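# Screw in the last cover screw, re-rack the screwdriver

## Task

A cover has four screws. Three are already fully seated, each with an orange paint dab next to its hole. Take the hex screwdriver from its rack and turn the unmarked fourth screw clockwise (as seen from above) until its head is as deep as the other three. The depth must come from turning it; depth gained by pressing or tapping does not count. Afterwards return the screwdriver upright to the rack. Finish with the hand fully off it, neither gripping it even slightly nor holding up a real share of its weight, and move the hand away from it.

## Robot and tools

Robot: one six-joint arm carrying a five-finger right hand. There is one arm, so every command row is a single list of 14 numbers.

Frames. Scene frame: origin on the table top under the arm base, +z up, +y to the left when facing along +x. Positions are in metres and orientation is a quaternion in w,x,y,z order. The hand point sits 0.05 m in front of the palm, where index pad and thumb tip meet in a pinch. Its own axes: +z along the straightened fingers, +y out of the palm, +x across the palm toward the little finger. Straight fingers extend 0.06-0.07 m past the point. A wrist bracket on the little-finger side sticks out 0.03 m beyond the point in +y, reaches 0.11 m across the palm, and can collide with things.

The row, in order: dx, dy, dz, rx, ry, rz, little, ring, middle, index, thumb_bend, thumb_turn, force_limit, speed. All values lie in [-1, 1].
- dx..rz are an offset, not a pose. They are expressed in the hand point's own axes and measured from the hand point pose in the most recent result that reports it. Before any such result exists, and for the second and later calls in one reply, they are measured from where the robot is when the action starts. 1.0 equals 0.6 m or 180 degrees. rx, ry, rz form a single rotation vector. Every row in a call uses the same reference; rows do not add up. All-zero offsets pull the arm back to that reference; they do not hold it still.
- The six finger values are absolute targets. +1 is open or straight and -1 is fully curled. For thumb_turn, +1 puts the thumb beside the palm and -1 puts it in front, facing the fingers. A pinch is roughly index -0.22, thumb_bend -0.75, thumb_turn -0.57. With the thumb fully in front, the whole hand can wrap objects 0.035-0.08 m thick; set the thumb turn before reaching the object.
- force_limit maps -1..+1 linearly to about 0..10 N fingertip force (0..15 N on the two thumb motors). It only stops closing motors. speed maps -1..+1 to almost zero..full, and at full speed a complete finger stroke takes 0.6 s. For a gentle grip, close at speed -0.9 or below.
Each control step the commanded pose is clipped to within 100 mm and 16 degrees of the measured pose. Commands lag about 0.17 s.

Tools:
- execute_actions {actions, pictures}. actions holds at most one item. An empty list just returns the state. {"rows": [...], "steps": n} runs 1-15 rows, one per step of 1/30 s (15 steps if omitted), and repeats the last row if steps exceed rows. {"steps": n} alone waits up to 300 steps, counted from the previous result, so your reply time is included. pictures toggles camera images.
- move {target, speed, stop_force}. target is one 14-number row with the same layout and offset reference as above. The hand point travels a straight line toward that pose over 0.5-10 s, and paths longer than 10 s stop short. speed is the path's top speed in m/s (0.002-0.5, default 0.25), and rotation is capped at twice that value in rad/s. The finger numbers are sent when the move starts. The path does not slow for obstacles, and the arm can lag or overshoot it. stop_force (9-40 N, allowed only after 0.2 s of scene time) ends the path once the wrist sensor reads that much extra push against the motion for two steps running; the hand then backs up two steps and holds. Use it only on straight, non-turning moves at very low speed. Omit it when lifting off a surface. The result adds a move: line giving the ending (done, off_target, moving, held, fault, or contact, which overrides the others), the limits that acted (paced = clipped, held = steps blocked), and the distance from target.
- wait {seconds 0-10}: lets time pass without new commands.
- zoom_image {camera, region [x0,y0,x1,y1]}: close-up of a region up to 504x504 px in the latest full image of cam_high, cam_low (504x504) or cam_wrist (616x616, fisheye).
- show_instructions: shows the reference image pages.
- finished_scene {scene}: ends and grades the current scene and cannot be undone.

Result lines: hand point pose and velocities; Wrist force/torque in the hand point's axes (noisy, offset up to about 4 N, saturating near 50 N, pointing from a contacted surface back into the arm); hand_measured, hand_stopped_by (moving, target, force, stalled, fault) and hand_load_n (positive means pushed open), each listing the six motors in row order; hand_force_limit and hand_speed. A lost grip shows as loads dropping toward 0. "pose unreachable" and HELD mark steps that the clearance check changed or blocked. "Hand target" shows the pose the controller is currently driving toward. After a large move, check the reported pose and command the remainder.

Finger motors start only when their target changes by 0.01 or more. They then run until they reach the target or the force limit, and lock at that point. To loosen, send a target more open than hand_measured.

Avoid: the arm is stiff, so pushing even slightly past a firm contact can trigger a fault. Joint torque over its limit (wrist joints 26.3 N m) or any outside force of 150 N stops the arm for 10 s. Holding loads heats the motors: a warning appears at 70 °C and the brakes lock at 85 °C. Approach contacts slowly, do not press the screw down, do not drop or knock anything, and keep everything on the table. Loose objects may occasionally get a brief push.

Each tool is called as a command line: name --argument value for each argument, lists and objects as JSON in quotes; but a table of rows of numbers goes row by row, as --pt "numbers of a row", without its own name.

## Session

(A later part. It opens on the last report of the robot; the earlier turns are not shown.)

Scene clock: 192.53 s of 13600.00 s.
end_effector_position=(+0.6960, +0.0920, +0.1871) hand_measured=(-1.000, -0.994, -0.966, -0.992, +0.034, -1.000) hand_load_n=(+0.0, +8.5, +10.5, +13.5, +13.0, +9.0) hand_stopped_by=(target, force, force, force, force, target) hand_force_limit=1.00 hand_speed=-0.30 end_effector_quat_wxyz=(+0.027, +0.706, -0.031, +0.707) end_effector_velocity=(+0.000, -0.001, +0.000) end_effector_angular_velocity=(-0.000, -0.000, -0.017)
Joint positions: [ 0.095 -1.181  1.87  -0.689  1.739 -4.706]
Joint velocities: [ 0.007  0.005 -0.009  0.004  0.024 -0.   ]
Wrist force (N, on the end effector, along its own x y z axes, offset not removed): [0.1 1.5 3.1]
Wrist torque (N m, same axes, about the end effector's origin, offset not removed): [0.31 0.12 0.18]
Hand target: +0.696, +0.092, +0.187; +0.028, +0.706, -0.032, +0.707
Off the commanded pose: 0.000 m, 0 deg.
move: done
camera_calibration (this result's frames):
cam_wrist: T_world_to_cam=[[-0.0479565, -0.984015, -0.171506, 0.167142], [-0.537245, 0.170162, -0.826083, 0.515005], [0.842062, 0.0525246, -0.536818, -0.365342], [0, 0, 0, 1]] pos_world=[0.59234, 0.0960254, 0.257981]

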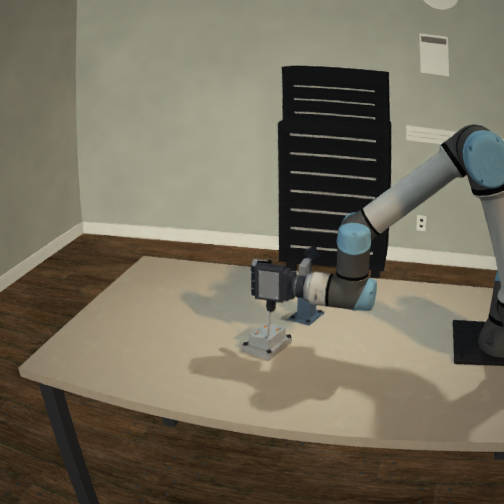

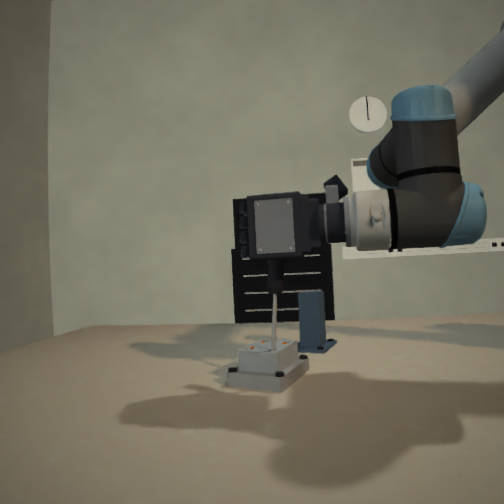

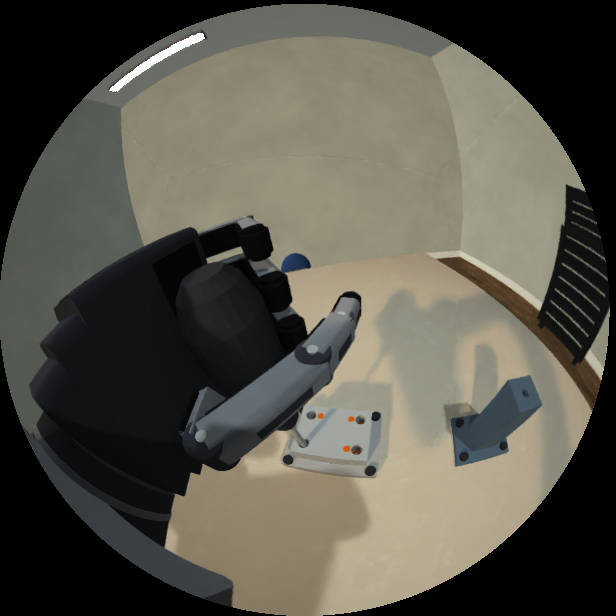

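execute_actions --actions '[{"rows":[[0,0,0.0005,0,0,0,-0.72,-0.72,-0.72,-0.72,0.35,-1,1,0.5]],"steps":7}]' --pictures false

move --target '[0,-0.0364,0.0188,0.153,0,0,-0.72,-0.72,-0.72,-0.72,0.35,-1,1,0.5]'

move --target '[0,-0.0364,0.0188,0.153,0,0,-0.72,-0.72,-0.72,-0.72,0.35,-1,1,0.5]'

execute_actions --actions '[{"rows":[[0,0,0,0,0,0,-1,-1,-1,-1,0.35,-1,1,-0.3]],"steps":11}]' --pictures false

execute_actions --actions '[{"rows":[[0,0,0,0,0,0,-1,-1,-1,-1,-1,-1,1,-0.3]],"steps":15}]' --pictures false

move --target '[0,0.0236,-0.0335,-0.153,0,0,-1,-1,-1,-1,-1,-1,1,-0.3]'

move --target '[0,0.0236,-0.0335,-0.153,0,0,-1,-1,-1,-1,-1,-1,1,-0.3]'

Scene clock: 194.53 s of 13600.00 s.
end_effector_position=(+0.6963, +0.0921, +0.1871) hand_measured=(-0.722, -0.722, -0.720, -0.722, +0.232, -1.000) hand_load_n=(+0.0, +0.0, +0.0, +0.0, +0.0, +0.0) hand_stopped_by=(moving, moving, moving, moving, moving, target) hand_force_limit=1.00 hand_speed=0.50 end_effector_quat_wxyz=(+0.028, +0.706, -0.031, +0.707) end_effector_velocity=(+0.001, -0.000, +0.000) end_effector_angular_velocity=(+0.000, -0.001, +0.004)
Joint positions: [ 0.096 -1.181  1.868 -0.689  1.739 -4.706]
Joint velocities: [-0.003 -0.001 -0.    -0.    -0.007  0.   ]
Wrist force (N, on the end effector, along its own x y z axes, offset not removed): [-0.6 2.3 1.3]
Wrist torque (N m, same axes, about the end effector's origin, offset not removed): [0.31 0.18 0.09]
Hand target: +0.696, +0.092, +0.187; +0.027, +0.706, -0.031, +0.707
Off the commanded pose: 0.000 m, 0 deg.
Steps of this call (steps 1 to 53: nothing new was sent; steps 54 to 60: all 7 steps of this action). Readings (end_effector_position | what the end effector reports):
54: (+0.6960, +0.0918, +0.1871) | hand_measured=(-1.000, -0.994, -0.966, -0.992, +0.034, -1.000) hand_load_n=(+0.0, +8.5, +10.5, +13.5, +13.0, +9.0) hand_stopped_by=(moving, moving, moving, moving, moving, target) hand_force_limit=1.00 hand_speed=0.50
55: (+0.6960, +0.0919, +0.1871) | hand_measured=(-1.000, -0.994, -0.966, -0.992, +0.034, -1.000) hand_load_n=(+0.0, +8.5, +10.5, +13.5, +13.0, +9.0) hand_stopped_by=(moving, moving, moving, moving, moving, target) hand_force_limit=1.00 hand_speed=0.50
57: (+0.6962, +0.0921, +0.1871) | hand_measured=(-0.926, -0.920, -0.900, -0.918, +0.078, -1.000) hand_load_n=(+0.0, +0.0, -11.5, +0.0, +7.5, +6.0) hand_stopped_by=(moving, moving, moving, moving, moving, target) hand_force_limit=1.00 hand_speed=0.50
60: the state above

Scene clock: 196.33 s of 13600.00 s.
end_effector_position=(+0.7092, +0.1127, +0.1872) hand_measured=(-0.720, -0.720, -0.720, -0.720, +0.350, -1.000) hand_load_n=(+0.0, +0.0, +0.0, +0.0, +0.0, +0.0) hand_stopped_by=(target, target, target, target, target, target) hand_force_limit=1.00 hand_speed=0.50 end_effector_quat_wxyz=(-0.141, +0.693, +0.137, +0.694) end_effector_velocity=(+0.001, +0.002, +0.000) end_effector_angular_velocity=(+0.000, -0.000, +0.021)
Joint positions: [-0.128 -1.226  1.939 -0.717  1.037 -4.705]
Joint velocities: [-0.007  0.002 -0.004  0.002 -0.028  0.   ]
Wrist force (N, on the end effector, along its own x y z axes, offset not removed): [1.7 1.7 2.0]
Wrist torque (N m, same axes, about the end effector's origin, offset not removed): [0.28 -0.27 0.19]
Hand target: +0.709, +0.113, +0.187; -0.141, +0.693, +0.138, +0.694
Off the commanded pose: 0.000 m, 0 deg.
move: done
camera_calibration (this result's frames):
cam_wrist: T_world_to_cam=[[0.410814, -0.895635, -0.170501, -0.147317], [-0.553403, -0.0963406, -0.827323, 0.560409], [0.724553, 0.434231, -0.535225, -0.337406], [0, 0, 0, 1]] pos_world=[0.61512, 0.0685602, 0.257933]

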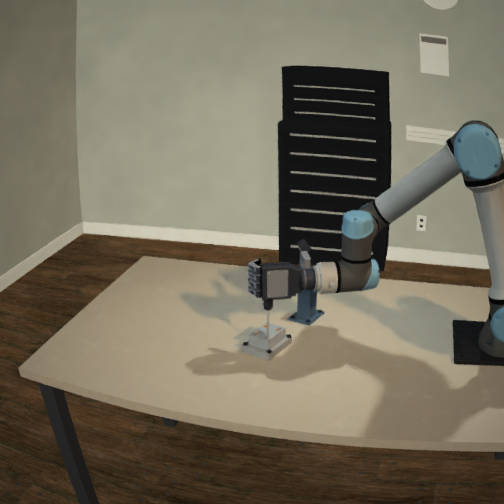

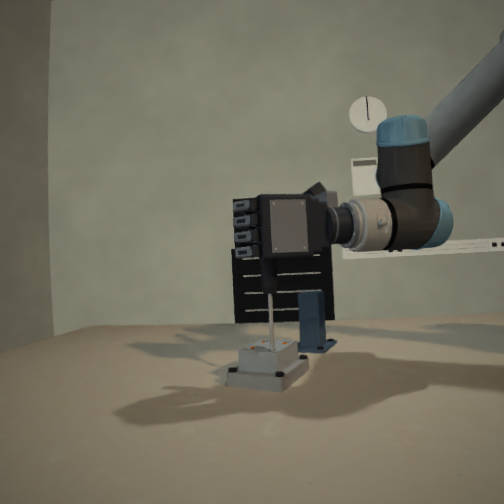

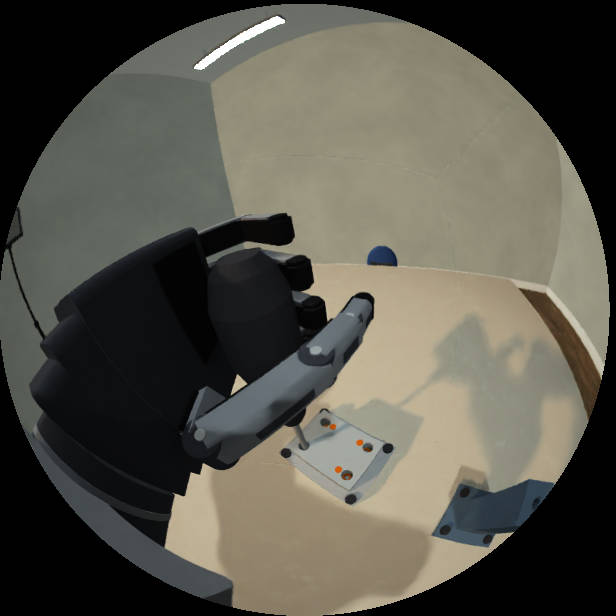

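Scene clock: 197.87 s of 13600.00 s.
end_effector_position=(+0.7110, +0.1370, +0.1872) hand_measured=(-0.720, -0.720, -0.720, -0.720, +0.350, -1.000) hand_load_n=(+0.0, +0.0, +0.0, +0.0, +0.0, +0.0) hand_stopped_by=(target, target, target, target, target, target) hand_force_limit=1.00 hand_speed=0.50 end_effector_quat_wxyz=(-0.301, +0.640, +0.298, +0.641) end_effector_velocity=(+0.001, +0.001, -0.000) end_effector_angular_velocity=(-0.002, +0.001, +0.014)
Joint positions: [-0.29  -1.14   1.809 -0.683  0.396 -4.696]
Joint velocities: [-0.003  0.006 -0.01   0.009 -0.016 -0.005]
Wrist force (N, on the end effector, along its own x y z axes, offset not removed): [-0.3 1.9 0.8]
Wrist torque (N m, same axes, about the end effector's origin, offset not removed): [0.26 0.03 0.10]
Hand target: +0.711, +0.137, +0.187; -0.301, +0.640, +0.299, +0.641
Off the commanded pose: 0.000 m, 0 deg.
move: done
camera_calibration (this result's frames):
cam_wrist: T_world_to_cam=[[0.777468, -0.605759, -0.169114, -0.426952], [-0.445231, -0.340203, -0.82827, 0.520426], [0.444199, 0.719249, -0.534199, -0.189152], [0, 0, 0, 1]] pos_world=[0.647672, 0.0544683, 0.257805]

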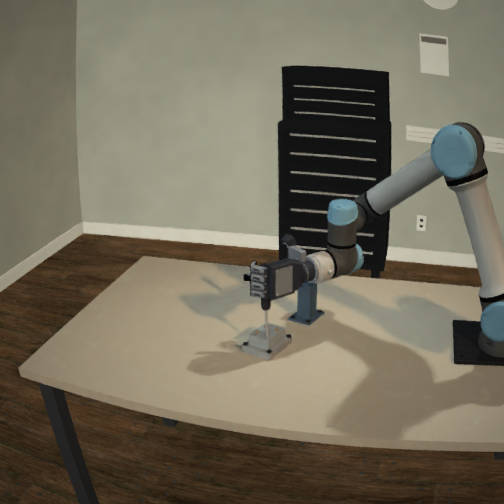

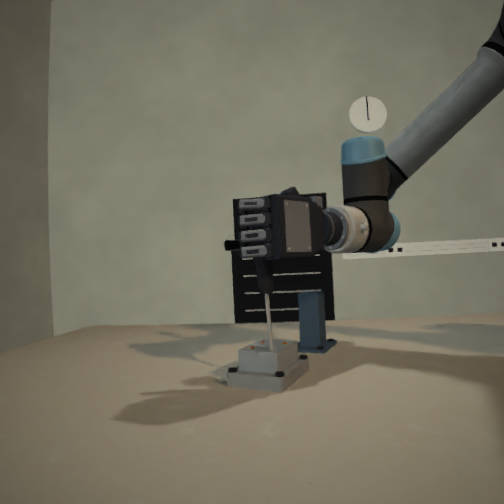

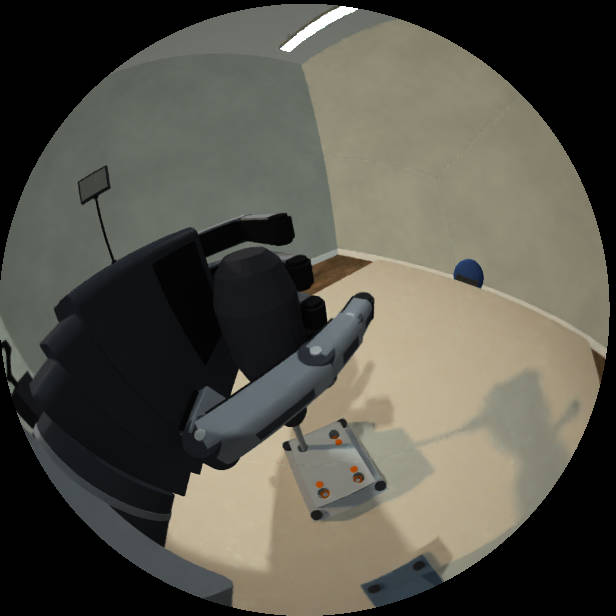

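Scene clock: 198.23 s of 13600.00 s.
end_effector_position=(+0.7111, +0.1369, +0.1873) hand_measured=(-1.000, -0.994, -0.968, -0.994, +0.352, -1.000) hand_load_n=(+0.0, +11.0, +10.5, +11.0, +2.5, +1.5) hand_stopped_by=(moving, force, force, force, target, target) hand_force_limit=1.00 hand_speed=-0.30 end_effector_quat_wxyz=(-0.301, +0.640, +0.298, +0.641) end_effector_velocity=(+0.000, -0.001, +0.000) end_effector_angular_velocity=(-0.000, -0.001, -0.001)
Joint positions: [-0.29  -1.14   1.809 -0.683  0.396 -4.696]
Joint velocities: [-0.001 -0.    -0.    -0.     0.001 -0.   ]
Wrist force (N, on the end effector, along its own x y z axes, offset not removed): [-0.3 0.1 1.1]
Wrist torque (N m, same axes, about the end effector's origin, offset not removed): [0.08 0.10 0.05]
Hand target: +0.711, +0.137, +0.187; -0.301, +0.640, +0.298, +0.641
Off the commanded pose: 0.000 m, 0 deg.
Steps of this call (steps 1 to 11: all 11 steps of this action). Readings (end_effector_position | what the end effector reports):
1: (+0.7110, +0.1370, +0.1873) | hand_measured=(-0.720, -0.720, -0.720, -0.720, +0.350, -1.000) hand_load_n=(+0.0, +0.0, +0.0, +0.0, +0.0, +0.0) hand_stopped_by=(moving, moving, moving, moving, target, target) hand_force_limit=1.00 hand_speed=-0.30
2: (+0.7110, +0.1370, +0.1873) | hand_measured=(-0.720, -0.720, -0.720, -0.720, +0.350, -1.000) hand_load_n=(+0.0, +0.0, +0.0, +0.0, +0.0, +0.0) hand_stopped_by=(moving, moving, moving, moving, target, target) hand_force_limit=1.00 hand_speed=-0.30
4: (+0.7110, +0.1370, +0.1873) | hand_measured=(-0.756, -0.756, -0.756, -0.756, +0.350, -1.000) hand_load_n=(+0.0, +0.0, +0.0, +0.0, +0.0, +0.0) hand_stopped_by=(moving, moving, moving, moving, target, target) hand_force_limit=1.00 hand_speed=-0.30
8: (+0.7111, +0.1369, +0.1873) | hand_measured=(-0.910, -0.910, -0.910, -0.910, +0.350, -1.000) hand_load_n=(+0.0, +0.0, +0.0, +0.0, +0.0, +0.0) hand_stopped_by=(moving, moving, moving, moving, target, target) hand_force_limit=1.00 hand_speed=-0.30
11: the state above

Scene clock: 198.73 s of 13600.00 s.
end_effector_position=(+0.7111, +0.1369, +0.1873) hand_measured=(-1.000, -0.994, -0.966, -0.992, +0.072, -1.000) hand_load_n=(+0.0, +10.0, +9.0, +10.0, +13.0, +5.0) hand_stopped_by=(target, force, force, force, moving, target) hand_force_limit=1.00 hand_speed=-0.30 end_effector_quat_wxyz=(-0.301, +0.640, +0.298, +0.641) end_effector_velocity=(-0.000, -0.000, -0.000) end_effector_angular_velocity=(+0.000, +0.000, +0.001)
Joint positions: [-0.29  -1.14   1.809 -0.683  0.396 -4.696]
Joint velocities: [-0.001  0.    -0.     0.    -0.002 -0.   ]
Wrist force (N, on the end effector, along its own x y z axes, offset not removed): [3.4 4.5 -1.8]
Wrist torque (N m, same axes, about the end effector's origin, offset not removed): [0.70 -0.51 0.10]
Hand target: +0.711, +0.137, +0.187; -0.301, +0.640, +0.298, +0.641
Off the commanded pose: 0.000 m, 0 deg.
Steps of this call (steps 1 to 15: all 15 steps of this action). Readings (end_effector_position | what the end effector reports):
1: (+0.7111, +0.1369, +0.1873) | hand_measured=(-1.000, -0.994, -0.968, -0.994, +0.352, -1.000) hand_load_n=(+0.0, +10.5, +10.5, +11.0, +2.5, +1.5) hand_stopped_by=(moving, force, force, force, moving, target) hand_force_limit=1.00 hand_speed=-0.30
2: (+0.7111, +0.1369, +0.1873) | hand_measured=(-1.000, -0.994, -0.966, -0.992, +0.352, -1.000) hand_load_n=(+0.0, +10.5, +10.0, +10.5, +2.5, +1.5) hand_stopped_by=(moving, force, force, force, moving, target) hand_force_limit=1.00 hand_speed=-0.30
4: (+0.7111, +0.1369, +0.1873) | hand_measured=(-1.000, -0.994, -0.966, -0.992, +0.332, -1.000) hand_load_n=(+0.0, +10.5, +10.0, +10.5, +3.0, +1.5) hand_stopped_by=(target, force, force, force, moving, target) hand_force_limit=1.00 hand_speed=-0.30
8: (+0.7111, +0.1369, +0.1873) | hand_measured=(-1.000, -0.994, -0.966, -0.992, +0.236, -1.000) hand_load_n=(+0.0, +10.5, +10.0, +10.5, +6.5, +3.0) hand_stopped_by=(target, force, force, force, moving, target) hand_force_limit=1.00 hand_speed=-0.30
15: the state above

Scene clock: 200.53 s of 13600.00 s.
end_effector_position=(+0.7090, +0.1126, +0.1872) hand_measured=(-1.000, -0.994, -0.966, -0.992, +0.034, -1.000) hand_load_n=(+0.0, +9.5, +10.0, +12.5, +14.0, +7.0) hand_stopped_by=(target, force, force, force, force, target) hand_force_limit=1.00 hand_speed=-0.30 end_effector_quat_wxyz=(-0.141, +0.693, +0.137, +0.694) end_effector_velocity=(+0.001, -0.000, +0.000) end_effector_angular_velocity=(-0.000, -0.001, -0.014)
Joint positions: [-0.128 -1.226  1.94  -0.718  1.037 -4.705]
Joint velocities: [ 0.008  0.002 -0.003  0.     0.023 -0.   ]
Wrist force (N, on the end effector, along its own x y z axes, offset not removed): [4.7 2.8 1.1]
Wrist torque (N m, same axes, about the end effector's origin, offset not removed): [0.32 -0.51 0.12]
Hand target: +0.709, +0.112, +0.187; -0.140, +0.693, +0.136, +0.694
Off the commanded pose: 0.000 m, 0 deg.
move: done
camera_calibration (this result's frames):
cam_wrist: T_world_to_cam=[[0.410897, -0.89556, -0.170694, -0.147381], [-0.553417, -0.0962279, -0.827327, 0.560265], [0.724495, 0.434411, -0.535158, -0.337245], [0, 0, 0, 1]] pos_world=[0.614951, 0.0684275, 0.257885]

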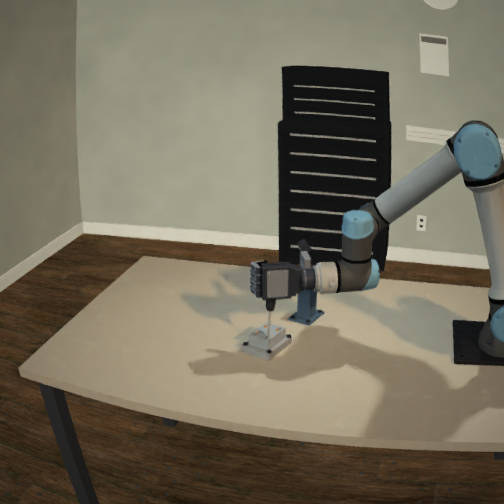

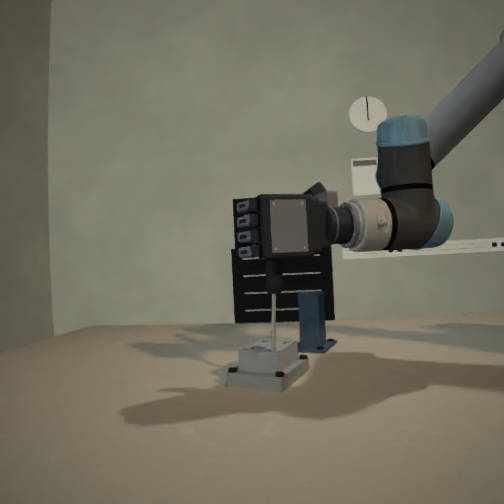

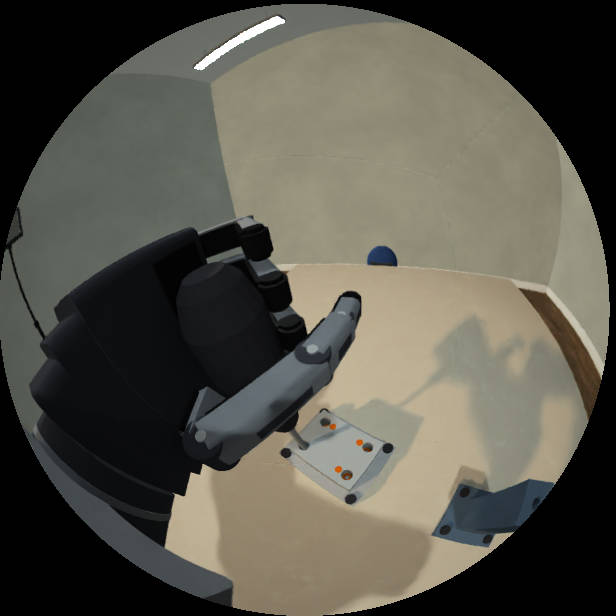

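Scene clock: 202.07 s of 13600.00 s.
end_effector_position=(+0.6960, +0.0919, +0.1871) hand_measured=(-1.000, -0.994, -0.966, -0.992, +0.034, -1.000) hand_load_n=(+0.0, +8.5, +10.5, +13.5, +13.0, +9.0) hand_stopped_by=(target, force, force, force, force, target) hand_force_limit=1.00 hand_speed=-0.30 end_effector_quat_wxyz=(+0.027, +0.706, -0.031, +0.707) end_effector_velocity=(+0.000, -0.000, +0.000) end_effector_angular_velocity=(-0.000, -0.000, -0.016)
Joint positions: [ 0.095 -1.181  1.87  -0.689  1.738 -4.706]
Joint velocities: [ 0.008  0.005 -0.008  0.003  0.024 -0.   ]
Wrist force (N, on the end effector, along its own x y z axes, offset not removed): [0.2 1.3 2.1]
Wrist torque (N m, same axes, about the end effector's origin, offset not removed): [0.31 0.21 0.21]
Hand target: +0.696, +0.092, +0.187; +0.028, +0.706, -0.032, +0.707
Off the commanded pose: 0.000 m, 0 deg.
move: done
camera_calibration (this result's frames):
cam_wrist: T_world_to_cam=[[-0.0478094, -0.983991, -0.171686, 0.167035], [-0.5371, 0.170244, -0.82616, 0.514952], [0.842163, 0.0527143, -0.536641, -0.365454], [0, 0, 0, 1]] pos_world=[0.592338, 0.0959578, 0.257993]

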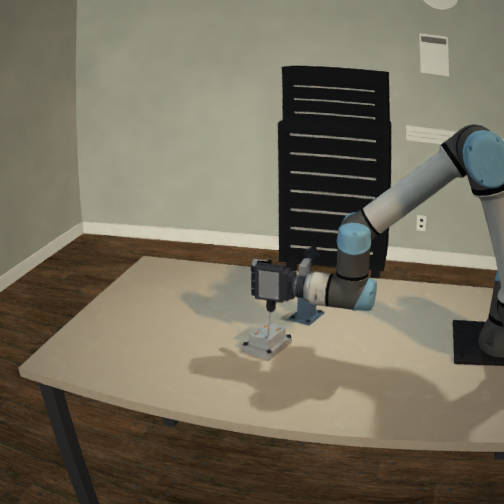

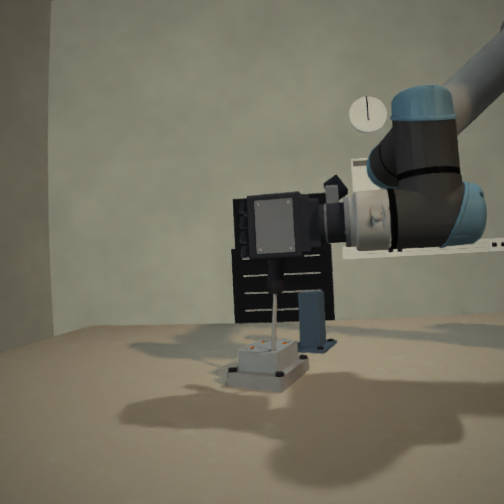

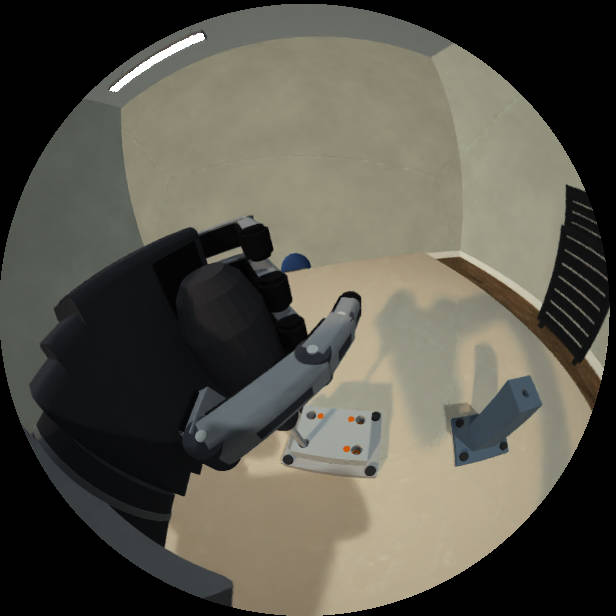

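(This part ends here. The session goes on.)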